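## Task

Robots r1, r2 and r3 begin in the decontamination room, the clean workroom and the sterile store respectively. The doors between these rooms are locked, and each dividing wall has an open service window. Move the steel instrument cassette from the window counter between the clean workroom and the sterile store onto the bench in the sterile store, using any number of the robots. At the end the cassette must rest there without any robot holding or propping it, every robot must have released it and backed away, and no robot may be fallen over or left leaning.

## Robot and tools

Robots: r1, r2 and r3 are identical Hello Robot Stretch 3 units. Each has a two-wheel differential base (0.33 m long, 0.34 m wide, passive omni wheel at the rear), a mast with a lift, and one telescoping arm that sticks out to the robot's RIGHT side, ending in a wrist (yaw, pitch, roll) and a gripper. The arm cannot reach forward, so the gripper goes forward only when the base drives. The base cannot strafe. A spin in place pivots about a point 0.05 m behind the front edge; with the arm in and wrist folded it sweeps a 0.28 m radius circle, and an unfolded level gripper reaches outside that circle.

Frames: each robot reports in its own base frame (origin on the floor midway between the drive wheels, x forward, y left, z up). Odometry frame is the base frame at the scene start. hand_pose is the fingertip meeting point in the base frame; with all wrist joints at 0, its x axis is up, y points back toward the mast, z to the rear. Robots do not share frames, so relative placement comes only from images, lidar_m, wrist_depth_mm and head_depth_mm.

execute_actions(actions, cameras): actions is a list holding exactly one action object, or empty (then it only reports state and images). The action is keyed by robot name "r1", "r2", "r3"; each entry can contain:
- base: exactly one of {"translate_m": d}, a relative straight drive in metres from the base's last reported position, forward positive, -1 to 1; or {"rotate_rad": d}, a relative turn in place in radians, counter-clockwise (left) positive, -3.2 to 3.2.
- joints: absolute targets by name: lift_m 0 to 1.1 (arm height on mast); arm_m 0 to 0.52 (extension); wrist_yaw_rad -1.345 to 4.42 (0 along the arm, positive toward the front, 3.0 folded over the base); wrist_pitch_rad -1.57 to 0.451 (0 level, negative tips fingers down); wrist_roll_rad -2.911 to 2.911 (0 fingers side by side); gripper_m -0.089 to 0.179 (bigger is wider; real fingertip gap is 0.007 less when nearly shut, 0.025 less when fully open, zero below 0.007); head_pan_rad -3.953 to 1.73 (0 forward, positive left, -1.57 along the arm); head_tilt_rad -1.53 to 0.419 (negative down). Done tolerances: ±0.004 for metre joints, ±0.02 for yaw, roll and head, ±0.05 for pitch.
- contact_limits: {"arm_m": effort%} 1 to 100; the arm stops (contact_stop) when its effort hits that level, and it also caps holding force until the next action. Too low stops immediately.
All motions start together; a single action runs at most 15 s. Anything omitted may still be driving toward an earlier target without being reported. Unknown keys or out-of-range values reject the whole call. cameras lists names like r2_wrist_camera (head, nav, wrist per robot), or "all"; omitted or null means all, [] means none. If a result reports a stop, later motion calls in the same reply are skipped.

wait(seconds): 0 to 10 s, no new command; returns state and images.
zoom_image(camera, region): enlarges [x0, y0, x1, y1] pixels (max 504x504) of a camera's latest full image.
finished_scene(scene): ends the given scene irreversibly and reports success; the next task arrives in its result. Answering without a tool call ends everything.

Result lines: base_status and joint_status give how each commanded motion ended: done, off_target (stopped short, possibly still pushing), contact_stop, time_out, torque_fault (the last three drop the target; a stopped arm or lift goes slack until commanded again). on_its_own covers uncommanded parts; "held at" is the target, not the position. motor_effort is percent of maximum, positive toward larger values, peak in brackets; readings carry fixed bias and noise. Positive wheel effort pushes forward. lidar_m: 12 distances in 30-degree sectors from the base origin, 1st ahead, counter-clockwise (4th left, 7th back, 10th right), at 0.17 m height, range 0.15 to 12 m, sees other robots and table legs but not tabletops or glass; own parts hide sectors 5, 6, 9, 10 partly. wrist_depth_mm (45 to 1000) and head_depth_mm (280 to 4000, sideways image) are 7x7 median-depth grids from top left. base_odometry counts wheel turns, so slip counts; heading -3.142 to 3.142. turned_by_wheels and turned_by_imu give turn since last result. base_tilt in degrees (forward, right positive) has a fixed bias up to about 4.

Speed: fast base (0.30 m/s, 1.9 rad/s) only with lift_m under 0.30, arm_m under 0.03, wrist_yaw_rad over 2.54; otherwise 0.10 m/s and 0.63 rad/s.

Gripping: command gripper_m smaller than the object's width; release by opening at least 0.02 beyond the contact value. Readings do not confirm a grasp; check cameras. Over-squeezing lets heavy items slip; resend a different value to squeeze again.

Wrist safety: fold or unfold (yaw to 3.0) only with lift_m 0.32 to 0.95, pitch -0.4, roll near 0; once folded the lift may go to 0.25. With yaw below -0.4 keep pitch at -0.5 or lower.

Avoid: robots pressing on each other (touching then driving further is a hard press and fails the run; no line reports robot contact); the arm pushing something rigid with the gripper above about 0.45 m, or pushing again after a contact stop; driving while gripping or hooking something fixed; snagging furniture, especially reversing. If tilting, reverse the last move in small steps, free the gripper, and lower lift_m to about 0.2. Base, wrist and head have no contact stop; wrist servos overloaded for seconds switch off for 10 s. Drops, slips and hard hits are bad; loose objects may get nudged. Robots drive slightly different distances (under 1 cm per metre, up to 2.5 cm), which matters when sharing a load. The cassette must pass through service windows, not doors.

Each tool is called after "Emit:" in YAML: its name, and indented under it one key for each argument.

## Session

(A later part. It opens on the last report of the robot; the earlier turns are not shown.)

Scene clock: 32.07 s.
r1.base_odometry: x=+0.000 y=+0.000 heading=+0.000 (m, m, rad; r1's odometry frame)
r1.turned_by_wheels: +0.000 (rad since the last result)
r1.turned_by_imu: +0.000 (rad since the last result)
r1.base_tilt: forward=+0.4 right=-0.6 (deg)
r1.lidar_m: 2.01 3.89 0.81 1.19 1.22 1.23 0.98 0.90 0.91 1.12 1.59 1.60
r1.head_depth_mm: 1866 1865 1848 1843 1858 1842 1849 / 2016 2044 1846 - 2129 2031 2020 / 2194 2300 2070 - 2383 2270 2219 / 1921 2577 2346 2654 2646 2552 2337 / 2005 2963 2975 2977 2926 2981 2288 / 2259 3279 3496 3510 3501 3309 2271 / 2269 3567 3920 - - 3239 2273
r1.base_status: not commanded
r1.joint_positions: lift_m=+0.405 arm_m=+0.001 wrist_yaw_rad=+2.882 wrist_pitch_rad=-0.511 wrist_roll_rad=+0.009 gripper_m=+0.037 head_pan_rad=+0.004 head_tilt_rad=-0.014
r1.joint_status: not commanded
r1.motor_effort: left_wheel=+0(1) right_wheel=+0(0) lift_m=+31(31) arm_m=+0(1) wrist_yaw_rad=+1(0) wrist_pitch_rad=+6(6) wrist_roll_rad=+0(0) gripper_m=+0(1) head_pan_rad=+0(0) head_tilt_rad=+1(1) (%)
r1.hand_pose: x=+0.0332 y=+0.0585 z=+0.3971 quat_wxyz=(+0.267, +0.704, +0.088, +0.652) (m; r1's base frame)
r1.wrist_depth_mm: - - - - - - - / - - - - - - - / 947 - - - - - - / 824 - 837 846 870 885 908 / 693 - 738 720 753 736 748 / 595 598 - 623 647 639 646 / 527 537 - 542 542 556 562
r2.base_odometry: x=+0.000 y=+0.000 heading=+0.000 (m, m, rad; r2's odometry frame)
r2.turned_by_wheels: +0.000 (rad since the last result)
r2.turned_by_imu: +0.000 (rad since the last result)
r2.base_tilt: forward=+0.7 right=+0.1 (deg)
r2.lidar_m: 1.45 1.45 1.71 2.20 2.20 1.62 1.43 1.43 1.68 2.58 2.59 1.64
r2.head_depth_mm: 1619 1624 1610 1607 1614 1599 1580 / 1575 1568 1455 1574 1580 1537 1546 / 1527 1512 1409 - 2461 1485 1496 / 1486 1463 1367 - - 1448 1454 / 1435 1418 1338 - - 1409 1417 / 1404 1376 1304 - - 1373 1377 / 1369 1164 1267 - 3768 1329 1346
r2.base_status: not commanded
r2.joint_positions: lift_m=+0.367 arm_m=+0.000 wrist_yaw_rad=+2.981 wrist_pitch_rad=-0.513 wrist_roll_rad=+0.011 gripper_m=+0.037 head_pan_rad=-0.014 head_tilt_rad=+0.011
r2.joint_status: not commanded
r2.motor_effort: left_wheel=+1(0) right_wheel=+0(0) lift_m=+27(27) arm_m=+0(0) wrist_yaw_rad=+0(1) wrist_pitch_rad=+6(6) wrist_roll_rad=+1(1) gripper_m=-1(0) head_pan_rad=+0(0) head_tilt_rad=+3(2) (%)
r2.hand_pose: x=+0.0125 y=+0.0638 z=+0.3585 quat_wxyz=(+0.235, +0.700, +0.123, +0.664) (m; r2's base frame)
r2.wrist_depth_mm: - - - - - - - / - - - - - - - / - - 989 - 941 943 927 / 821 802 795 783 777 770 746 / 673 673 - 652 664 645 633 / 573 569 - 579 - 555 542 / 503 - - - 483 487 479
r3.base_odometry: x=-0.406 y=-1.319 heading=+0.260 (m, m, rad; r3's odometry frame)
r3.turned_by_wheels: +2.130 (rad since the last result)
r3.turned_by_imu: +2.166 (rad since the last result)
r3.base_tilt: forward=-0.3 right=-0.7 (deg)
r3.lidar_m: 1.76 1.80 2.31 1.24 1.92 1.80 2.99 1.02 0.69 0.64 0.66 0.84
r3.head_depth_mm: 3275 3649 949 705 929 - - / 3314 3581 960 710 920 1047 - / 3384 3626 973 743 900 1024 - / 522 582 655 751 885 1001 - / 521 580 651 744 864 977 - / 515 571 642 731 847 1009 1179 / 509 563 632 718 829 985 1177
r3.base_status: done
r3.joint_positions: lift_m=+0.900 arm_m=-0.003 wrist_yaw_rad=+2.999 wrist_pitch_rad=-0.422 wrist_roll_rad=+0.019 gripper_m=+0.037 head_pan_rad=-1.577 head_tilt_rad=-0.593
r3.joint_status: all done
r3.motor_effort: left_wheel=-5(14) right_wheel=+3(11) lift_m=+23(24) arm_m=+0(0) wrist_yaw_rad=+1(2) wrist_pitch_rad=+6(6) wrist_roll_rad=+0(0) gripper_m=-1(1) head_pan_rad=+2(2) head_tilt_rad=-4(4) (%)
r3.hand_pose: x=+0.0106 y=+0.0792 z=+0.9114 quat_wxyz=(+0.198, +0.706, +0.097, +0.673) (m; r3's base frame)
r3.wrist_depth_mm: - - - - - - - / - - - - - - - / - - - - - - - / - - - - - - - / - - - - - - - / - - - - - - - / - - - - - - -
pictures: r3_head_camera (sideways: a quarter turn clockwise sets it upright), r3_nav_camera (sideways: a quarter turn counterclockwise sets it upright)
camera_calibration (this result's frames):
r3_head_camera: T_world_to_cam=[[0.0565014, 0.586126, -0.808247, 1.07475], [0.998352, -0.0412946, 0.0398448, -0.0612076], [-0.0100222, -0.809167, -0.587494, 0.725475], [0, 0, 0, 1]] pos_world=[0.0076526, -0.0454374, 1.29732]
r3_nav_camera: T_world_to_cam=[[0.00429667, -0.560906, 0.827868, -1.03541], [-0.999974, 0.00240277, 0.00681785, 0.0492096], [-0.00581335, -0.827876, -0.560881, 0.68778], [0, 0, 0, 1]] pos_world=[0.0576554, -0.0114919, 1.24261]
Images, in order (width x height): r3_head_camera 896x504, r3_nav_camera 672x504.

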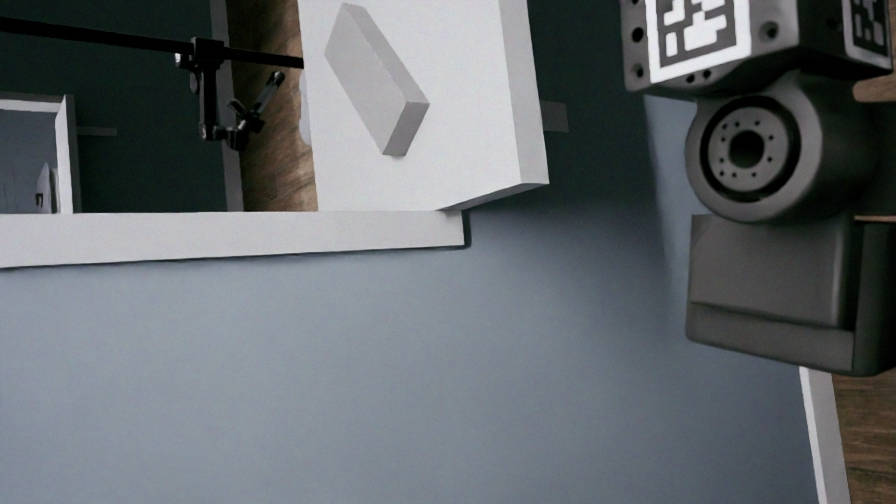

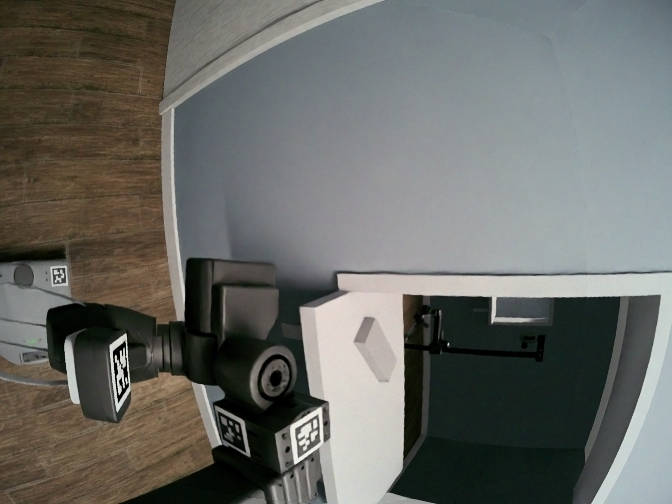

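Emit:
execute_actions:
  actions:
    - {"r3":{"joints":{"wrist_yaw_rad":0}}}
  cameras: []

Emit:
execute_actions:
  actions:
    - {"r3":{"base":{"rotate_rad":0.8},"joints":{"wrist_pitch_rad":-1.57,"lift_m":1.09,"wrist_roll_rad":1.57,"gripper_m":0.15}}}
  cameras: []

Emit:
execute_actions:
  actions:
    - {"r3":{"base":{"translate_m":-0.276}}}
  cameras: []

Emit:
execute_actions:
  actions:
    - {"r3":{"base":{"rotate_rad":-0.8}}}
  cameras: []

Emit:
execute_actions:
  actions:
    - {"r3":{"joints":{"arm_m":0.4}}}
  cameras: ["r3_wrist_camera","r3_head_camera"]

Scene clock: 45.70 s.
r1.base_odometry: x=+0.000 y=+0.000 heading=+0.000 (m, m, rad; r1's odometry frame)
r1.turned_by_wheels: +0.000 (rad since the last result)
r1.turned_by_imu: +0.000 (rad since the last result)
r1.base_tilt: forward=+0.4 right=-0.5 (deg)
r1.lidar_m: 2.02 3.91 0.81 1.19 1.22 1.23 0.99 0.90 0.91 1.12 1.59 1.60
r1.head_depth_mm: 1861 1849 1843 1862 1837 1836 1853 / 2015 2037 1860 - 2128 2031 2038 / 2177 2289 2077 - 2370 2240 2216 / 1923 2572 2373 2668 2612 2554 2284 / 2012 2964 3004 2997 2948 2969 2302 / 2248 3295 3472 3456 3455 3283 2297 / 2252 3640 3961 3986 - 3293 2278
r1.base_status: not commanded
r1.joint_positions: lift_m=+0.405 arm_m=+0.001 wrist_yaw_rad=+2.882 wrist_pitch_rad=-0.511 wrist_roll_rad=+0.009 gripper_m=+0.037 head_pan_rad=+0.004 head_tilt_rad=-0.014
r1.joint_status: not commanded
r1.motor_effort: left_wheel=+1(0) right_wheel=+0(0) lift_m=+31(31) arm_m=+0(0) wrist_yaw_rad=+0(0) wrist_pitch_rad=+6(6) wrist_roll_rad=+0(0) gripper_m=+0(1) head_pan_rad=+0(0) head_tilt_rad=+1(0) (%)
r1.hand_pose: x=+0.0332 y=+0.0585 z=+0.3971 quat_wxyz=(+0.267, +0.704, +0.088, +0.652) (m; r1's base frame)
r1.wrist_depth_mm: - - - - - - - / - - - - - - - / 945 - - - - - - / 801 - 836 861 875 896 903 / 698 - 728 724 758 742 741 / 599 601 - 616 648 630 639 / 526 537 - 553 541 554 558
r2.base_odometry: x=+0.000 y=+0.000 heading=+0.000 (m, m, rad; r2's odometry frame)
r2.turned_by_wheels: +0.000 (rad since the last result)
r2.turned_by_imu: +0.000 (rad since the last result)
r2.base_tilt: forward=+0.8 right=+0.0 (deg)
r2.lidar_m: 1.45 1.45 1.71 2.19 2.19 1.62 1.43 1.43 1.69 2.58 2.59 1.65
r2.head_depth_mm: 1623 1628 1619 1623 1601 1598 1594 / 1572 1552 1449 1585 1574 1545 1553 / 1529 1509 1409 - 2481 1485 1505 / 1480 1472 1373 - - 1462 1451 / 1445 1423 1337 - - 1412 1416 / 1400 1387 1304 - - 1372 1376 / 1363 1173 1275 - 3758 1333 1349
r2.base_status: not commanded
r2.joint_positions: lift_m=+0.367 arm_m=+0.000 wrist_yaw_rad=+2.981 wrist_pitch_rad=-0.513 wrist_roll_rad=+0.011 gripper_m=+0.037 head_pan_rad=-0.014 head_tilt_rad=+0.011
r2.joint_status: not commanded
r2.motor_effort: left_wheel=-1(0) right_wheel=+0(1) lift_m=+27(27) arm_m=+0(0) wrist_yaw_rad=+0(1) wrist_pitch_rad=+6(6) wrist_roll_rad=+1(0) gripper_m=+0(0) head_pan_rad=+0(0) head_tilt_rad=+3(2) (%)
r2.hand_pose: x=+0.0125 y=+0.0638 z=+0.3585 quat_wxyz=(+0.235, +0.700, +0.123, +0.664) (m; r2's base frame)
r2.wrist_depth_mm: - - - - - - - / - - - - - - - / - 989 967 965 937 941 942 / 812 791 783 779 785 757 749 / 671 668 - 656 664 643 626 / 576 566 - 576 - 547 542 / 503 - - - 489 486 479
r3.base_odometry: x=-0.406 y=-1.319 heading=+0.260 (m, m, rad; r3's odometry frame)
r3.turned_by_wheels: +0.000 (rad since the last result)
r3.turned_by_imu: +0.001 (rad since the last result)
r3.base_tilt: forward=-0.5 right=-0.7 (deg)
r3.lidar_m: 1.77 1.79 2.30 1.23 1.92 1.80 3.00 1.01 0.69 0.65 0.66 0.84
r3.head_depth_mm: 3293 3585 947 705 932 - - / 3336 3580 961 711 918 - - / 3398 3588 968 742 855 - - / 522 582 656 748 859 1054 1203 / 521 580 652 742 862 1032 1193 / 515 571 642 730 847 1009 1183 / 509 564 633 718 830 984 1175
r3.base_status: not commanded
r3.joint_positions: lift_m=+0.900 arm_m=-0.003 wrist_yaw_rad=+0.002 wrist_pitch_rad=-0.422 wrist_roll_rad=+0.019 gripper_m=+0.037 head_pan_rad=-1.577 head_tilt_rad=-0.593
r3.joint_status: all done
r3.motor_effort: left_wheel=-5(5) right_wheel=+2(3) lift_m=+23(24) arm_m=-1(0) wrist_yaw_rad=-2(3) wrist_pitch_rad=+6(6) wrist_roll_rad=+0(0) gripper_m=-1(1) head_pan_rad=+2(2) head_tilt_rad=-4(4) (%)
r3.hand_pose: x=-0.0211 y=-0.3663 z=+0.9114 quat_wxyz=(+0.685, +0.148, -0.697, -0.149) (m; r3's base frame)
r3.wrist_depth_mm: 358 367 366 375 - - - / 385 396 401 410 430 474 516 / 425 432 444 444 361 365 373 / 470 480 494 498 316 322 330 / 521 541 533 557 571 593 611 / 591 599 669 637 674 686 708 / 681 686 733 744 791 802 831
pictures: none
No camera images: the call's "cameras" was empty. Leave "cameras" out to get every camera's image.

Scene clock: 48.27 s.
r1.base_odometry: x=+0.000 y=+0.000 heading=+0.000 (m, m, rad; r1's odometry frame)
r1.turned_by_wheels: +0.000 (rad since the last result)
r1.turned_by_imu: +0.000 (rad since the last result)
r1.base_tilt: forward=+0.4 right=-0.5 (deg)
r1.lidar_m: 2.00 3.89 0.81 1.19 1.22 1.23 0.98 0.90 0.91 1.12 1.59 1.60
r1.head_depth_mm: 1873 1846 1854 1860 1842 1815 1833 / 2021 2026 1852 - 2109 2025 2037 / 2189 2278 2090 - 2369 2266 2196 / 1916 2580 2373 2689 2619 2582 2320 / 1999 3001 2932 2935 2899 2915 2299 / 2241 3260 3493 3534 3439 3273 2283 / 2295 3680 3918 3988 - 3250 2251
r1.base_status: not commanded
r1.joint_positions: lift_m=+0.405 arm_m=+0.001 wrist_yaw_rad=+2.882 wrist_pitch_rad=-0.511 wrist_roll_rad=+0.009 gripper_m=+0.037 head_pan_rad=+0.004 head_tilt_rad=-0.014
r1.joint_status: not commanded
r1.motor_effort: left_wheel=+0(1) right_wheel=+0(0) lift_m=+31(31) arm_m=+0(1) wrist_yaw_rad=+0(0) wrist_pitch_rad=+6(6) wrist_roll_rad=+0(0) gripper_m=-1(0) head_pan_rad=-1(1) head_tilt_rad=+1(1) (%)
r1.hand_pose: x=+0.0332 y=+0.0585 z=+0.3971 quat_wxyz=(+0.267, +0.704, +0.088, +0.652) (m; r1's base frame)
r1.wrist_depth_mm: - - - - - - - / - - - - - - - / 947 - - - - - - / 818 - 846 854 858 879 905 / 693 - 724 718 755 745 755 / 594 598 - 618 642 629 644 / 529 539 - 547 538 558 563
r2.base_odometry: x=+0.000 y=+0.000 heading=+0.000 (m, m, rad; r2's odometry frame)
r2.turned_by_wheels: +0.000 (rad since the last result)
r2.turned_by_imu: +0.000 (rad since the last result)
r2.base_tilt: forward=+0.9 right=+0.0 (deg)
r2.lidar_m: 1.45 1.45 1.72 2.19 2.19 1.62 1.43 1.43 1.69 2.58 2.58 1.65
r2.head_depth_mm: 1624 1616 1625 1604 1596 1596 1602 / 1582 1566 1453 1581 1573 1549 1537 / 1531 1505 1409 - - 1493 1504 / 1487 1468 1376 - - 1454 1461 / 1434 1421 1337 - - 1417 1422 / 1405 1382 1300 - - 1380 1377 / 1362 1169 1271 - 3768 1336 1349
r2.base_status: not commanded
r2.joint_positions: lift_m=+0.367 arm_m=+0.000 wrist_yaw_rad=+2.981 wrist_pitch_rad=-0.513 wrist_roll_rad=+0.011 gripper_m=+0.037 head_pan_rad=-0.014 head_tilt_rad=+0.011
r2.joint_status: not commanded
r2.motor_effort: left_wheel=+1(1) right_wheel=+0(1) lift_m=+27(27) arm_m=+0(0) wrist_yaw_rad=+1(1) wrist_pitch_rad=+6(6) wrist_roll_rad=+0(0) gripper_m=+0(1) head_pan_rad=+0(0) head_tilt_rad=+3(2) (%)
r2.hand_pose: x=+0.0125 y=+0.0638 z=+0.3585 quat_wxyz=(+0.235, +0.700, +0.123, +0.664) (m; r2's base frame)
r2.wrist_depth_mm: - - - - - - - / - - - - - - - / - 986 989 971 943 938 945 / 824 795 789 791 764 757 749 / 665 659 - 654 660 639 634 / 581 576 - 580 - 547 541 / 504 - - - 487 489 477
r3.base_odometry: x=-0.406 y=-1.319 heading=+1.060 (m, m, rad; r3's odometry frame)
r3.turned_by_wheels: +0.800 (rad since the last result)
r3.turned_by_imu: +0.814 (rad since the last result)
r3.base_tilt: forward=-0.3 right=-0.6 (deg)
r3.lidar_m: 1.97 1.24 1.24 1.81 3.02 1.49 0.78 0.65 0.64 0.72 1.12 1.77
r3.head_depth_mm: - - - - - - 1131 / - - - - - - - / - - - - - - - / 697 782 871 1008 1165 - - / 718 802 923 1102 1299 - 1201 / 784 897 1049 1261 1576 1459 1236 / 862 1000 1188 1471 1717 1458 1238
r3.base_status: done
r3.joint_positions: lift_m=+1.090 arm_m=-0.003 wrist_yaw_rad=+0.001 wrist_pitch_rad=-1.558 wrist_roll_rad=+1.563 gripper_m=+0.150 head_pan_rad=-1.577 head_tilt_rad=-0.593
r3.joint_status: all done
joint sent to its limit — the command would take r3.wrist_pitch_rad past its lower limit, so that joint was sent only as far as its limit.
r3.motor_effort: left_wheel=-4(14) right_wheel=+3(8) lift_m=+23(25) arm_m=+0(0) wrist_yaw_rad=-2(1) wrist_pitch_rad=-3(5) wrist_roll_rad=+4(5) gripper_m=+0(94) head_pan_rad=+2(2) head_tilt_rad=-3(4) (%)
r3.hand_pose: x=-0.0216 y=-0.1212 z=+0.9718 quat_wxyz=(+0.004, +0.003, -0.711, -0.703) (m; r3's base frame)
r3.wrist_depth_mm: 709 912 - - - - - / 814 - - - - - - / 953 - - - - - - / - - - - - - - / - - - - - - - / - - - - - - - / - - - - - - -
pictures: none
No camera images: the call's "cameras" was empty. Leave "cameras" out to get every camera's image.

Scene clock: 51.97 s.
r1.base_odometry: x=+0.000 y=+0.000 heading=+0.000 (m, m, rad; r1's odometry frame)
r1.turned_by_wheels: +0.000 (rad since the last result)
r1.turned_by_imu: +0.000 (rad since the last result)
r1.base_tilt: forward=+0.4 right=-0.5 (deg)
r1.lidar_m: 2.01 3.89 0.81 1.19 1.22 1.23 0.98 0.90 0.91 1.12 1.59 1.60
r1.head_depth_mm: 1860 1867 1855 1852 1838 1845 1836 / 2010 2050 1864 - 2142 2035 2022 / 2198 2297 2091 - 2379 2258 2215 / 1916 2590 2360 2686 2646 2564 2329 / 2018 3015 2998 2984 3008 2928 2287 / 2265 3267 3534 3524 3480 3259 2277 / 2245 3613 - - - 3270 2255
r1.base_status: not commanded
r1.joint_positions: lift_m=+0.405 arm_m=+0.001 wrist_yaw_rad=+2.882 wrist_pitch_rad=-0.511 wrist_roll_rad=+0.009 gripper_m=+0.037 head_pan_rad=+0.004 head_tilt_rad=-0.014
r1.joint_status: not commanded
r1.motor_effort: left_wheel=+0(0) right_wheel=+0(0) lift_m=+31(31) arm_m=-1(0) wrist_yaw_rad=+1(0) wrist_pitch_rad=+5(6) wrist_roll_rad=+0(0) gripper_m=+0(1) head_pan_rad=+0(1) head_tilt_rad=+1(1) (%)
r1.hand_pose: x=+0.0332 y=+0.0585 z=+0.3971 quat_wxyz=(+0.267, +0.704, +0.088, +0.652) (m; r1's base frame)
r1.wrist_depth_mm: - - - - - - - / - - - - - - - / 931 - - - - - - / 811 - 832 857 869 890 904 / 693 - 727 717 749 743 750 / 599 599 - 619 653 646 650 / 528 539 - 552 537 558 557
r2.base_odometry: x=+0.000 y=+0.000 heading=+0.000 (m, m, rad; r2's odometry frame)
r2.turned_by_wheels: +0.000 (rad since the last result)
r2.turned_by_imu: +0.000 (rad since the last result)
r2.base_tilt: forward=+1.0 right=+0.2 (deg)
r2.lidar_m: 1.45 1.45 1.71 2.19 2.19 1.62 1.43 1.43 1.69 2.58 2.58 1.65
r2.head_depth_mm: 1616 1626 1612 1616 1617 1602 1596 / 1578 1557 1462 1574 1585 1546 1545 / 1535 1498 1419 - - 1486 1498 / 1488 1471 1374 - - 1456 1458 / 1441 1427 1342 - - 1422 1424 / 1403 1390 1296 - - 1379 1375 / 1364 1174 1272 - 3809 1333 1350
r2.base_status: not commanded
r2.joint_positions: lift_m=+0.367 arm_m=+0.000 wrist_yaw_rad=+2.981 wrist_pitch_rad=-0.513 wrist_roll_rad=+0.011 gripper_m=+0.037 head_pan_rad=-0.014 head_tilt_rad=+0.011
r2.joint_status: not commanded
r2.motor_effort: left_wheel=+0(0) right_wheel=+0(0) lift_m=+26(27) arm_m=+0(0) wrist_yaw_rad=+0(1) wrist_pitch_rad=+6(6) wrist_roll_rad=+0(0) gripper_m=-1(1) head_pan_rad=+0(0) head_tilt_rad=+3(2) (%)
r2.hand_pose: x=+0.0125 y=+0.0638 z=+0.3585 quat_wxyz=(+0.235, +0.700, +0.123, +0.664) (m; r2's base frame)
r2.wrist_depth_mm: - - - - - - - / - - - - - - - / - 995 967 967 979 931 912 / 811 799 783 775 761 755 759 / 670 662 - 659 666 643 633 / 573 572 - 572 - 546 546 / 505 - - - 489 478 482
r3.base_odometry: x=-0.541 y=-1.560 heading=+1.060 (m, m, rad; r3's odometry frame)
r3.turned_by_wheels: +0.000 (rad since the last result)
r3.turned_by_imu: +0.001 (rad since the last result)
r3.base_tilt: forward=-0.4 right=-0.7 (deg)
r3.lidar_m: 2.20 1.44 2.06 1.80 2.80 1.08 0.56 0.47 0.46 0.52 0.83 1.98
r3.head_depth_mm: - - - - - - 821 / - - - - - - - / - - - - - - - / 492 551 616 720 831 - - / 524 592 681 799 942 - 1201 / 571 653 761 912 1148 1382 1231 / 626 729 868 1023 1335 1464 1236
r3.base_status: done
r3.joint_positions: lift_m=+1.090 arm_m=-0.003 wrist_yaw_rad=+0.001 wrist_pitch_rad=-1.558 wrist_roll_rad=+1.563 gripper_m=+0.150 head_pan_rad=-1.577 head_tilt_rad=-0.593
r3.joint_status: not commanded
r3.motor_effort: left_wheel=-4(12) right_wheel=+4(3) lift_m=+23(23) arm_m=-1(1) wrist_yaw_rad=-2(1) wrist_pitch_rad=-3(3) wrist_roll_rad=+5(4) gripper_m=+0(0) head_pan_rad=+2(2) head_tilt_rad=-4(4) (%)
r3.hand_pose: x=-0.0216 y=-0.1212 z=+0.9718 quat_wxyz=(+0.004, +0.003, -0.711, -0.703) (m; r3's base frame)
r3.wrist_depth_mm: 424 583 890 - - - - / 523 725 - - - - - / 622 952 - - - - - / 771 - - - - - - / 949 - - - - - - / - - - - - - - / - - - - - - -
pictures: none
No camera images: the call's "cameras" was empty. Leave "cameras" out to get every camera's image.

Scene clock: 54.20 s.
r1.base_odometry: x=+0.000 y=+0.000 heading=+0.000 (m, m, rad; r1's odometry frame)
r1.turned_by_wheels: +0.000 (rad since the last result)
r1.turned_by_imu: +0.000 (rad since the last result)
r1.base_tilt: forward=+0.4 right=-0.5 (deg)
r1.lidar_m: 2.01 3.88 0.81 1.19 1.22 1.23 0.98 0.90 0.91 1.12 1.59 1.60
r1.head_depth_mm: 1847 1853 1833 1852 1852 1849 1827 / 2005 2059 1850 - 2121 2039 2040 / 2190 2277 2088 - 2402 2268 2198 / 1909 2553 2403 2687 2644 2566 2316 / 2024 3008 2984 2963 2950 2897 2293 / 2257 3287 3448 3515 3475 3267 2285 / 2247 3635 3950 - - 3243 2237
r1.base_status: not commanded
r1.joint_positions: lift_m=+0.405 arm_m=+0.001 wrist_yaw_rad=+2.882 wrist_pitch_rad=-0.511 wrist_roll_rad=+0.009 gripper_m=+0.037 head_pan_rad=+0.004 head_tilt_rad=-0.014
r1.joint_status: not commanded
r1.motor_effort: left_wheel=+1(1) right_wheel=+0(0) lift_m=+31(31) arm_m=+0(0) wrist_yaw_rad=+0(0) wrist_pitch_rad=+6(6) wrist_roll_rad=+0(0) gripper_m=-1(1) head_pan_rad=-1(0) head_tilt_rad=+1(1) (%)
r1.hand_pose: x=+0.0332 y=+0.0585 z=+0.3971 quat_wxyz=(+0.267, +0.704, +0.088, +0.652) (m; r1's base frame)
r1.wrist_depth_mm: - - - - - - - / - - - - - - - / 956 - - - - - - / 828 - 835 861 875 873 890 / 699 - 732 722 746 736 751 / 603 602 - 619 652 637 644 / 527 543 - 549 539 558 564
r2.base_odometry: x=+0.000 y=+0.000 heading=+0.000 (m, m, rad; r2's odometry frame)
r2.turned_by_wheels: +0.000 (rad since the last result)
r2.turned_by_imu: +0.000 (rad since the last result)
r2.base_tilt: forward=+0.7 right=+0.0 (deg)
r2.lidar_m: 1.45 1.45 1.71 2.19 2.19 1.62 1.43 1.43 1.69 2.58 2.58 1.65
r2.head_depth_mm: 1620 1622 1614 1604 1617 1600 1599 / 1575 1565 1457 1578 1581 1537 1552 / 1521 1505 1414 - - 1490 1502 / 1480 1465 1376 2227 - 1457 1458 / 1441 1418 1343 - - 1409 1411 / 1401 1386 1305 - - 1376 1375 / 1366 1178 1272 - 3830 1335 1345
r2.base_status: not commanded
r2.joint_positions: lift_m=+0.367 arm_m=+0.000 wrist_yaw_rad=+2.981 wrist_pitch_rad=-0.513 wrist_roll_rad=+0.011 gripper_m=+0.037 head_pan_rad=-0.014 head_tilt_rad=+0.011
r2.joint_status: not commanded
r2.motor_effort: left_wheel=+1(1) right_wheel=-1(0) lift_m=+27(27) arm_m=+0(0) wrist_yaw_rad=+0(1) wrist_pitch_rad=+6(6) wrist_roll_rad=+0(0) gripper_m=+0(1) head_pan_rad=+0(0) head_tilt_rad=+2(2) (%)
r2.hand_pose: x=+0.0125 y=+0.0638 z=+0.3585 quat_wxyz=(+0.235, +0.700, +0.123, +0.664) (m; r2's base frame)
r2.wrist_depth_mm: - - - - - - - / - - - - - - - / - 986 978 970 958 945 941 / 817 803 776 783 760 769 765 / 674 665 - 655 660 640 640 / 575 563 - 571 - 557 539 / 506 - - - 484 485 481
r3.base_odometry: x=-0.541 y=-1.560 heading=+0.260 (m, m, rad; r3's odometry frame)
r3.turned_by_wheels: -0.800 (rad since the last result)
r3.turned_by_imu: -0.813 (rad since the last result)
r3.base_tilt: forward=-0.4 right=-0.8 (deg)
r3.lidar_m: 1.29 2.01 2.52 1.45 1.80 2.98 2.79 0.73 0.50 0.46 0.47 0.60
r3.head_depth_mm: - - - - - - 1093 / - - - - - - - / - - - - - - - / - 3358 2981 725 573 - - / 3092 3369 3011 728 581 - 931 / 2975 3288 3063 706 580 504 872 / 2879 517 468 500 575 688 849
r3.base_status: done
r3.joint_positions: lift_m=+1.090 arm_m=-0.003 wrist_yaw_rad=+0.001 wrist_pitch_rad=-1.558 wrist_roll_rad=+1.563 gripper_m=+0.150 head_pan_rad=-1.577 head_tilt_rad=-0.593
r3.joint_status: not commanded
r3.motor_effort: left_wheel=+4(12) right_wheel=-4(9) lift_m=+23(23) arm_m=-1(1) wrist_yaw_rad=-1(2) wrist_pitch_rad=-3(3) wrist_roll_rad=+4(4) gripper_m=+0(0) head_pan_rad=+2(2) head_tilt_rad=-4(4) (%)
r3.hand_pose: x=-0.0216 y=-0.1212 z=+0.9718 quat_wxyz=(+0.004, +0.003, -0.711, -0.703) (m; r3's base frame)
r3.wrist_depth_mm: 260 656 - - - - - / 261 659 - - - - - / 269 642 - - - - - / 278 638 - - - - - / 284 759 - - - - - / - 747 - - - - - / 345 649 - - - - -
pictures: none
No camera images: the call's "cameras" was empty. Leave "cameras" out to get every camera's image.

Scene clock: 58.37 s.
r1.base_odometry: x=+0.000 y=+0.000 heading=+0.000 (m, m, rad; r1's odometry frame)
r1.turned_by_wheels: +0.000 (rad since the last result)
r1.turned_by_imu: +0.000 (rad since the last result)
r1.base_tilt: forward=+0.4 right=-0.5 (deg)
r1.lidar_m: 2.01 3.89 0.81 1.19 1.22 1.23 0.98 0.90 0.91 1.12 1.60 1.60
r1.head_depth_mm: 1851 1832 1848 1844 1842 1870 1843 / 2008 2059 1845 - 2111 2034 2025 / 2195 2272 2077 - 2384 2266 2199 / 1899 2581 2360 2696 2639 2592 2290 / 2024 2974 2986 2974 3019 2964 2312 / 2263 3322 3522 3519 3492 3252 2259 / 2260 3629 3969 3978 - 3203 2235
r1.base_status: not commanded
r1.joint_positions: lift_m=+0.405 arm_m=+0.001 wrist_yaw_rad=+2.882 wrist_pitch_rad=-0.511 wrist_roll_rad=+0.009 gripper_m=+0.037 head_pan_rad=+0.004 head_tilt_rad=-0.014
r1.joint_status: not commanded
r1.motor_effort: left_wheel=+0(0) right_wheel=+0(0) lift_m=+31(31) arm_m=-1(0) wrist_yaw_rad=+0(0) wrist_pitch_rad=+6(6) wrist_roll_rad=+0(0) gripper_m=-1(0) head_pan_rad=+0(0) head_tilt_rad=+1(1) (%)
r1.hand_pose: x=+0.0332 y=+0.0585 z=+0.3971 quat_wxyz=(+0.267, +0.704, +0.088, +0.652) (m; r1's base frame)
r1.wrist_depth_mm: - - - - - - - / - - - - - - - / 936 - - - - - - / 821 - 837 841 872 890 885 / 686 - 730 721 748 743 748 / 598 592 - 616 652 633 635 / 528 537 - 543 540 561 563
r2.base_odometry: x=+0.000 y=+0.000 heading=+0.000 (m, m, rad; r2's odometry frame)
r2.turned_by_wheels: +0.000 (rad since the last result)
r2.turned_by_imu: +0.000 (rad since the last result)
r2.base_tilt: forward=+0.6 right=+0.1 (deg)
r2.lidar_m: 1.45 1.45 1.71 2.19 2.19 1.62 1.43 1.43 1.69 2.58 2.58 1.65
r2.head_depth_mm: 1627 1622 1617 1617 1609 1600 1589 / 1571 1558 1458 1581 1580 1547 1551 / 1523 1510 1414 - - 1487 1510 / 1473 1470 1373 - - 1458 1447 / 1440 1422 1335 - - 1410 1419 / 1401 1382 1297 - - 1386 1381 / 1361 1170 1271 - 3762 1337 1340
r2.base_status: not commanded
r2.joint_positions: lift_m=+0.367 arm_m=+0.000 wrist_yaw_rad=+2.981 wrist_pitch_rad=-0.513 wrist_roll_rad=+0.011 gripper_m=+0.037 head_pan_rad=-0.014 head_tilt_rad=+0.011
r2.joint_status: not commanded
r2.motor_effort: left_wheel=+0(0) right_wheel=+0(0) lift_m=+27(27) arm_m=+0(0) wrist_yaw_rad=+1(1) wrist_pitch_rad=+6(6) wrist_roll_rad=+0(0) gripper_m=+0(0) head_pan_rad=+0(0) head_tilt_rad=+3(2) (%)
r2.hand_pose: x=+0.0125 y=+0.0638 z=+0.3585 quat_wxyz=(+0.235, +0.700, +0.123, +0.664) (m; r2's base frame)
r2.wrist_depth_mm: - - - - - - - / - - - - - - - / - 990 967 980 949 926 924 / 817 798 783 779 766 765 738 / 669 666 - 667 661 638 629 / 575 572 - 581 - 548 544 / 506 - - - 480 486 479
r3.base_odometry: x=-0.541 y=-1.560 heading=+0.260 (m, m, rad; r3's odometry frame)
r3.turned_by_wheels: +0.000 (rad since the last result)
r3.turned_by_imu: +0.001 (rad since the last result)
r3.base_tilt: forward=-0.5 right=-0.7 (deg)
r3.lidar_m: 1.29 2.01 2.51 1.44 1.80 2.98 2.80 0.73 0.50 0.46 0.47 0.60
r3.head_depth_mm: 3201 3529 2885 706 561 801 1025 / 3048 3365 2770 710 565 506 990 / - 3333 2551 663 569 497 957 / - - 3000 723 567 499 929 / 3060 3328 3011 728 576 490 903 / 2965 3281 3065 704 580 503 874 / 2890 518 468 500 576 688 847
r3.base_status: not commanded
r3.joint_positions: lift_m=+1.090 arm_m=+0.400 wrist_yaw_rad=+0.000 wrist_pitch_rad=-1.559 wrist_roll_rad=+1.565 gripper_m=+0.150 head_pan_rad=-1.577 head_tilt_rad=-0.593
r3.joint_status: all done
r3.motor_effort: left_wheel=+5(4) right_wheel=-4(5) lift_m=+24(23) arm_m=+3(1) wrist_yaw_rad=+0(2) wrist_pitch_rad=-3(3) wrist_roll_rad=+3(4) gripper_m=+0(1) head_pan_rad=+3(3) head_tilt_rad=-4(4) (%)
r3.hand_pose: x=-0.0215 y=-0.5232 z=+0.9719 quat_wxyz=(+0.003, +0.002, -0.711, -0.703) (m; r3's base frame)
r3.wrist_depth_mm: 249 248 249 248 249 248 251 / 256 260 225 254 257 255 259 / 267 264 233 234 264 263 268 / 276 275 241 239 271 271 - / - 279 280 247 279 281 - / - 294 293 258 288 - - / - 300 300 302 300 299 -
pictures: r3_head_camera (sideways: a quarter turn clockwise sets it upright), r3_wrist_camera
camera_calibration (this result's frames):
r3_head_camera: T_world_to_cam=[[0.056495, 0.586127, -0.808247, 1.07475], [0.998353, -0.0412837, 0.0398448, -0.0612076], [-0.0100133, -0.809167, -0.587494, 0.725475], [0, 0, 0, 1]] pos_world=[0.0076531, -0.0454374, 1.29732]
r3_wrist_camera: T_world_to_cam=[[-0.0376412, 0.999291, 0.00100704, 0.512693], [0.976808, 0.0365817, 0.210969, -0.142743], [0.210782, 0.00892479, -0.977492, 1.12238], [0, 0, 0, 1]] pos_world=[-0.0778475, -0.517124, 1.12672]
Images, in order (width x height): r3_head_camera 896x504, r3_wrist_camera 644x364.

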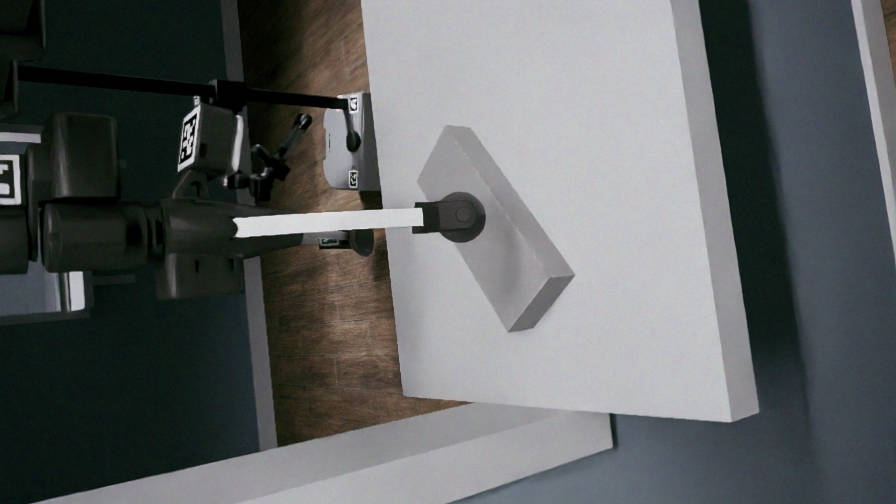

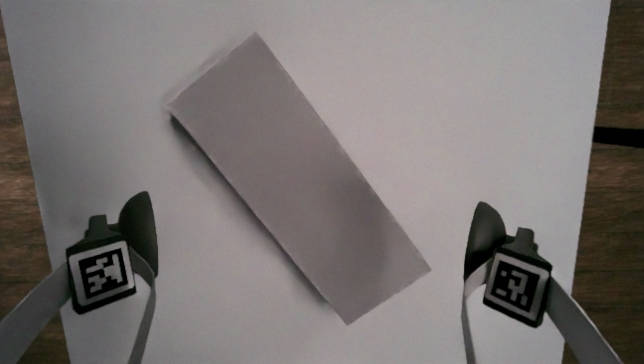

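Emit:
execute_actions:
  actions:
    - {"r3":{"joints":{"arm_m":0.408,"wrist_roll_rad":0.91}}}
  cameras: ["r3_wrist_camera"]

Scene clock: 62.63 s.
r1.base_odometry: x=+0.000 y=+0.000 heading=+0.000 (m, m, rad; r1's odometry frame)
r1.turned_by_wheels: +0.000 (rad since the last result)
r1.turned_by_imu: +0.000 (rad since the last result)
r1.base_tilt: forward=+0.4 right=-0.4 (deg)
r1.lidar_m: 2.01 3.90 0.81 1.19 1.22 1.23 0.98 0.90 0.91 1.12 1.59 1.60
r1.head_depth_mm: 1851 1846 1851 1855 1857 1841 1838 / 2006 2075 1855 - 2127 2031 2033 / 2181 2277 2088 - 2387 2253 2237 / 1926 2596 2394 2688 2627 2544 2322 / 2005 3026 2973 2972 2929 2885 2304 / 2250 3285 3468 3474 3490 3261 2300 / 2269 3581 3924 - - 3224 2268
r1.base_status: not commanded
r1.joint_positions: lift_m=+0.405 arm_m=+0.001 wrist_yaw_rad=+2.882 wrist_pitch_rad=-0.511 wrist_roll_rad=+0.009 gripper_m=+0.037 head_pan_rad=+0.004 head_tilt_rad=-0.014
r1.joint_status: not commanded
r1.motor_effort: left_wheel=+1(1) right_wheel=+0(0) lift_m=+31(31) arm_m=-1(1) wrist_yaw_rad=+0(1) wrist_pitch_rad=+6(5) wrist_roll_rad=+0(0) gripper_m=-1(0) head_pan_rad=+0(0) head_tilt_rad=+1(1) (%)
r1.hand_pose: x=+0.0332 y=+0.0585 z=+0.3971 quat_wxyz=(+0.267, +0.704, +0.088, +0.652) (m; r1's base frame)
r1.wrist_depth_mm: - - - - - - - / - - - - - - - / 946 - - - - - - / 806 - 847 857 859 874 891 / 689 - 723 718 748 741 757 / 593 599 - 615 646 627 644 / 529 531 - 547 535 561 561
r2.base_odometry: x=+0.000 y=+0.000 heading=+0.000 (m, m, rad; r2's odometry frame)
r2.turned_by_wheels: +0.000 (rad since the last result)
r2.turned_by_imu: +0.000 (rad since the last result)
r2.base_tilt: forward=+0.8 right=+0.3 (deg)
r2.lidar_m: 1.45 1.45 1.71 2.19 2.19 1.62 1.43 1.43 1.69 2.58 2.59 1.65
r2.head_depth_mm: 1618 1623 1616 1615 1613 1601 1591 / 1576 1555 1446 1584 1579 1545 1540 / 1531 1507 1411 - - 1482 1504 / 1484 1467 1369 - - 1458 1462 / 1438 1427 1338 - - 1415 1417 / 1401 1384 1299 - - 1375 1375 / 1357 1173 1267 - 3729 1335 1345
r2.base_status: not commanded
r2.joint_positions: lift_m=+0.367 arm_m=+0.000 wrist_yaw_rad=+2.981 wrist_pitch_rad=-0.513 wrist_roll_rad=+0.011 gripper_m=+0.037 head_pan_rad=-0.014 head_tilt_rad=+0.011
r2.joint_status: not commanded
r2.motor_effort: left_wheel=+0(0) right_wheel=-1(0) lift_m=+27(27) arm_m=+0(0) wrist_yaw_rad=+1(1) wrist_pitch_rad=+6(6) wrist_roll_rad=+0(1) gripper_m=+1(0) head_pan_rad=-1(0) head_tilt_rad=+2(2) (%)
r2.hand_pose: x=+0.0125 y=+0.0638 z=+0.3585 quat_wxyz=(+0.235, +0.700, +0.123, +0.664) (m; r2's base frame)
r2.wrist_depth_mm: - - - - - - - / - - - - - - - / - - 976 972 950 956 909 / 801 801 781 768 782 757 754 / 668 678 - 649 662 643 635 / 582 572 - 570 - 554 544 / 508 - - - 486 490 479
r3.base_odometry: x=-0.541 y=-1.560 heading=+0.260 (m, m, rad; r3's odometry frame)
r3.turned_by_wheels: +0.000 (rad since the last result)
r3.turned_by_imu: +0.001 (rad since the last result)
r3.base_tilt: forward=-0.5 right=-0.7 (deg)
r3.lidar_m: 1.29 2.02 2.52 1.45 1.80 2.97 2.79 0.73 0.49 0.46 0.47 0.60
r3.head_depth_mm: 3219 3546 2886 707 561 799 1028 / 3064 3362 2787 711 566 506 992 / - 3316 2562 642 569 497 957 / - - 2841 723 566 498 929 / 3075 3350 3013 728 575 489 899 / 2977 3305 3044 704 580 503 872 / 2886 517 468 500 575 687 850
r3.base_status: not commanded
r3.joint_positions: lift_m=+1.090 arm_m=+0.408 wrist_yaw_rad=+0.000 wrist_pitch_rad=-1.559 wrist_roll_rad=+0.917 gripper_m=+0.150 head_pan_rad=-1.577 head_tilt_rad=-0.593
r3.joint_status: all done
r3.motor_effort: left_wheel=+5(5) right_wheel=-5(4) lift_m=+24(23) arm_m=+3(2) wrist_yaw_rad=+0(0) wrist_pitch_rad=-3(3) wrist_roll_rad=-4(5) gripper_m=-1(0) head_pan_rad=+3(3) head_tilt_rad=-4(5) (%)
r3.hand_pose: x=-0.0216 y=-0.5312 z=+0.9719 quat_wxyz=(+0.228, +0.226, -0.673, -0.666) (m; r3's base frame)
r3.wrist_depth_mm: - 251 249 248 249 247 249 / 261 258 257 226 255 256 256 / 263 265 264 232 265 264 263 / 274 273 273 239 272 272 274 / 281 282 282 248 282 277 282 / - 290 289 255 291 - - / - 278 302 300 300 303 -
pictures: r3_wrist_camera
camera_calibration (this result's frames):
r3_wrist_camera: T_world_to_cam=[[-0.632533, 0.774522, 0.00410991, 0.385419], [0.758612, 0.618451, 0.205004, 0.167829], [0.156238, 0.13279, -0.978753, 1.18833], [0, 0, 0, 1]] pos_world=[-0.0691887, -0.560107, 1.12709]
Images, in order (width x height): r3_wrist_camera 644x364.

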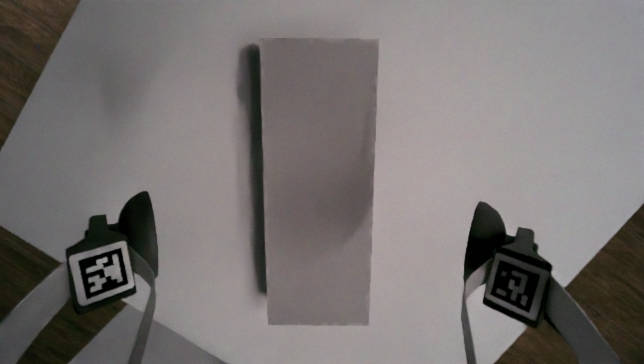

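Emit:
execute_actions:
  actions:
    - {"r3":{"joints":{"lift_m":0.985}}}
  cameras: []

Emit:
execute_actions:
  actions:
    - {"r3":{"joints":{"gripper_m":-0.089}}}
  cameras: []

Emit:
execute_actions:
  actions:
    - {"r3":{"joints":{"lift_m":1.04,"gripper_m":-0.085}}}
  cameras: []

Emit:
execute_actions:
  actions:
    - {"r3":{"joints":{"arm_m":0.0,"gripper_m":-0.089}}}
  cameras: []

Emit:
execute_actions:
  actions:
    - {"r3":{"base":{"rotate_rad":1.58},"joints":{"gripper_m":-0.085}}}
  cameras: []

Emit:
execute_actions:
  actions:
    - {"r3":{"base":{"translate_m":0.35},"joints":{"gripper_m":-0.089}}}
  cameras: []

Emit:
execute_actions:
  actions:
    - {"r3":{"base":{"translate_m":0.35},"joints":{"gripper_m":-0.085}}}
  cameras: []

Emit:
execute_actions:
  actions:
    - {"r3":{"base":{"translate_m":0.32},"joints":{"gripper_m":-0.089}}}
  cameras: []

Emit:
execute_actions:
  actions:
    - {"r3":{"base":{"rotate_rad":1.55},"joints":{"gripper_m":-0.085}}}
  cameras: []

Emit:
execute_actions:
  actions:
    - {"r3":{"base":{"translate_m":0.3},"joints":{"gripper_m":-0.089}}}
  cameras: []

Emit:
execute_actions:
  actions:
    - {"r3":{"joints":{"arm_m":0.5,"lift_m":0.95,"gripper_m":-0.085}}}
  cameras: ["r3_nav_camera","r3_wrist_camera"]

Scene clock: 77.83 s.
r1.base_odometry: x=+0.000 y=+0.000 heading=+0.000 (m, m, rad; r1's odometry frame)
r1.turned_by_wheels: +0.000 (rad since the last result)
r1.turned_by_imu: +0.000 (rad since the last result)
r1.base_tilt: forward=+0.4 right=-0.5 (deg)
r1.lidar_m: 2.01 3.88 0.81 1.19 1.22 1.23 0.99 0.90 0.91 1.12 1.59 1.60
r1.head_depth_mm: 1846 1864 1842 1853 1844 1827 1829 / 1994 2055 1869 - 2124 2048 2033 / 2195 2282 2095 - 2369 2248 2211 / 1914 2603 2354 2659 2646 2569 2303 / 2025 2960 2965 2961 2972 2946 2299 / 2249 3254 3476 3471 3463 3240 2273 / 2284 3629 3957 3951 - 3273 2254
r1.base_status: not commanded
r1.joint_positions: lift_m=+0.405 arm_m=+0.001 wrist_yaw_rad=+2.882 wrist_pitch_rad=-0.511 wrist_roll_rad=+0.009 gripper_m=+0.037 head_pan_rad=+0.004 head_tilt_rad=-0.014
r1.joint_status: not commanded
r1.motor_effort: left_wheel=+0(1) right_wheel=+0(0) lift_m=+30(31) arm_m=+0(1) wrist_yaw_rad=+0(0) wrist_pitch_rad=+6(6) wrist_roll_rad=+0(0) gripper_m=+0(0) head_pan_rad=-1(0) head_tilt_rad=+1(0) (%)
r1.hand_pose: x=+0.0332 y=+0.0585 z=+0.3971 quat_wxyz=(+0.267, +0.704, +0.088, +0.652) (m; r1's base frame)
r1.wrist_depth_mm: - - - - - - - / - - - - - - - / 946 - - - - - - / 795 - 833 861 871 876 900 / 690 - 726 726 752 740 751 / 598 596 - 612 645 642 646 / 528 540 - 548 535 564 562
r2.base_odometry: x=+0.000 y=+0.000 heading=+0.000 (m, m, rad; r2's odometry frame)
r2.turned_by_wheels: +0.000 (rad since the last result)
r2.turned_by_imu: +0.000 (rad since the last result)
r2.base_tilt: forward=+0.7 right=+0.2 (deg)
r2.lidar_m: 1.45 1.45 1.71 2.19 2.19 1.62 1.43 1.43 1.68 2.58 2.59 1.65
r2.head_depth_mm: 1625 1623 1622 1600 1607 1594 1601 / 1579 1557 1459 1569 1570 1537 1549 / 1521 1505 1417 - 1809 1483 1508 / 1484 1469 1375 - - 1451 1464 / 1443 1422 1326 - - 1412 1420 / 1402 1381 1305 - - 1372 1377 / 1362 1173 1269 - 3742 1335 1343
r2.base_status: not commanded
r2.joint_positions: lift_m=+0.367 arm_m=+0.000 wrist_yaw_rad=+2.981 wrist_pitch_rad=-0.513 wrist_roll_rad=+0.011 gripper_m=+0.037 head_pan_rad=-0.014 head_tilt_rad=+0.011
r2.joint_status: not commanded
r2.motor_effort: left_wheel=+0(1) right_wheel=+0(0) lift_m=+26(27) arm_m=+0(0) wrist_yaw_rad=+0(0) wrist_pitch_rad=+6(6) wrist_roll_rad=+0(0) gripper_m=+1(1) head_pan_rad=+0(0) head_tilt_rad=+3(2) (%)
r2.hand_pose: x=+0.0125 y=+0.0638 z=+0.3585 quat_wxyz=(+0.235, +0.700, +0.123, +0.664) (m; r2's base frame)
r2.wrist_depth_mm: - - - - - - - / - - - - - - - / - - 968 966 968 953 917 / 809 805 783 779 763 758 731 / 681 667 - 652 660 637 632 / 580 573 - 573 - 556 542 / 506 - - - 484 485 481
r3.base_odometry: x=-0.541 y=-1.560 heading=+0.260 (m, m, rad; r3's odometry frame)
r3.turned_by_wheels: +0.000 (rad since the last result)
r3.turned_by_imu: +0.001 (rad since the last result)
r3.base_tilt: forward=-0.4 right=-0.7 (deg)
r3.lidar_m: 1.29 2.01 2.52 1.44 1.80 2.98 2.79 0.73 0.50 0.46 0.47 0.61
r3.head_depth_mm: 3165 - 2625 704 562 801 1027 / 3032 2278 2759 711 566 507 991 / - - 2339 664 554 497 958 / - 3382 - 667 566 499 926 / 3058 3335 3013 730 575 489 899 / 2972 3316 3047 704 579 503 872 / 2905 518 469 500 575 688 848
r3.base_status: not commanded
r3.joint_positions: lift_m=+0.990 arm_m=+0.408 wrist_yaw_rad=+0.000 wrist_pitch_rad=-1.567 wrist_roll_rad=+0.917 gripper_m=+0.150 head_pan_rad=-1.577 head_tilt_rad=-0.593
r3.joint_status: lift_m contact_stop (moved -0.099 of -0.105)
r3.on_its_own: lift_m is slack since a contact_stop, until your next command for it (your +0.985 is given up)
r3.motor_effort: left_wheel=+2(5) right_wheel=-1(5) lift_m=+18(21) arm_m=+2(3) wrist_yaw_rad=+1(1) wrist_pitch_rad=-1(3) wrist_roll_rad=-4(4) gripper_m=-2(3) head_pan_rad=+3(2) head_tilt_rad=-4(4) (%)
r3.hand_pose: x=-0.0216 y=-0.5295 z=+0.8727 quat_wxyz=(+0.228, +0.227, -0.671, -0.669) (m; r3's base frame)
r3.wrist_depth_mm: 156 157 127 127 128 157 157 / 161 161 132 131 132 161 162 / 166 166 136 134 164 166 167 / 171 171 141 139 168 173 172 / 176 177 145 143 175 175 177 / - 184 150 148 181 - 184 / 188 190 156 154 189 189 189
pictures: none
No camera images: the call's "cameras" was empty. Leave "cameras" out to get every camera's image.

not run: a stop came earlier in this reply.

not run: a stop came earlier in this reply.

not run: a stop came earlier in this reply.

not run: a stop came earlier in this reply.

not run: a stop came earlier in this reply.

not run: a stop came earlier in this reply.

not run: a stop came earlier in this reply.

not run: a stop came earlier in this reply.

not run: a stop came earlier in this reply.

not run: a stop came earlier in this reply.


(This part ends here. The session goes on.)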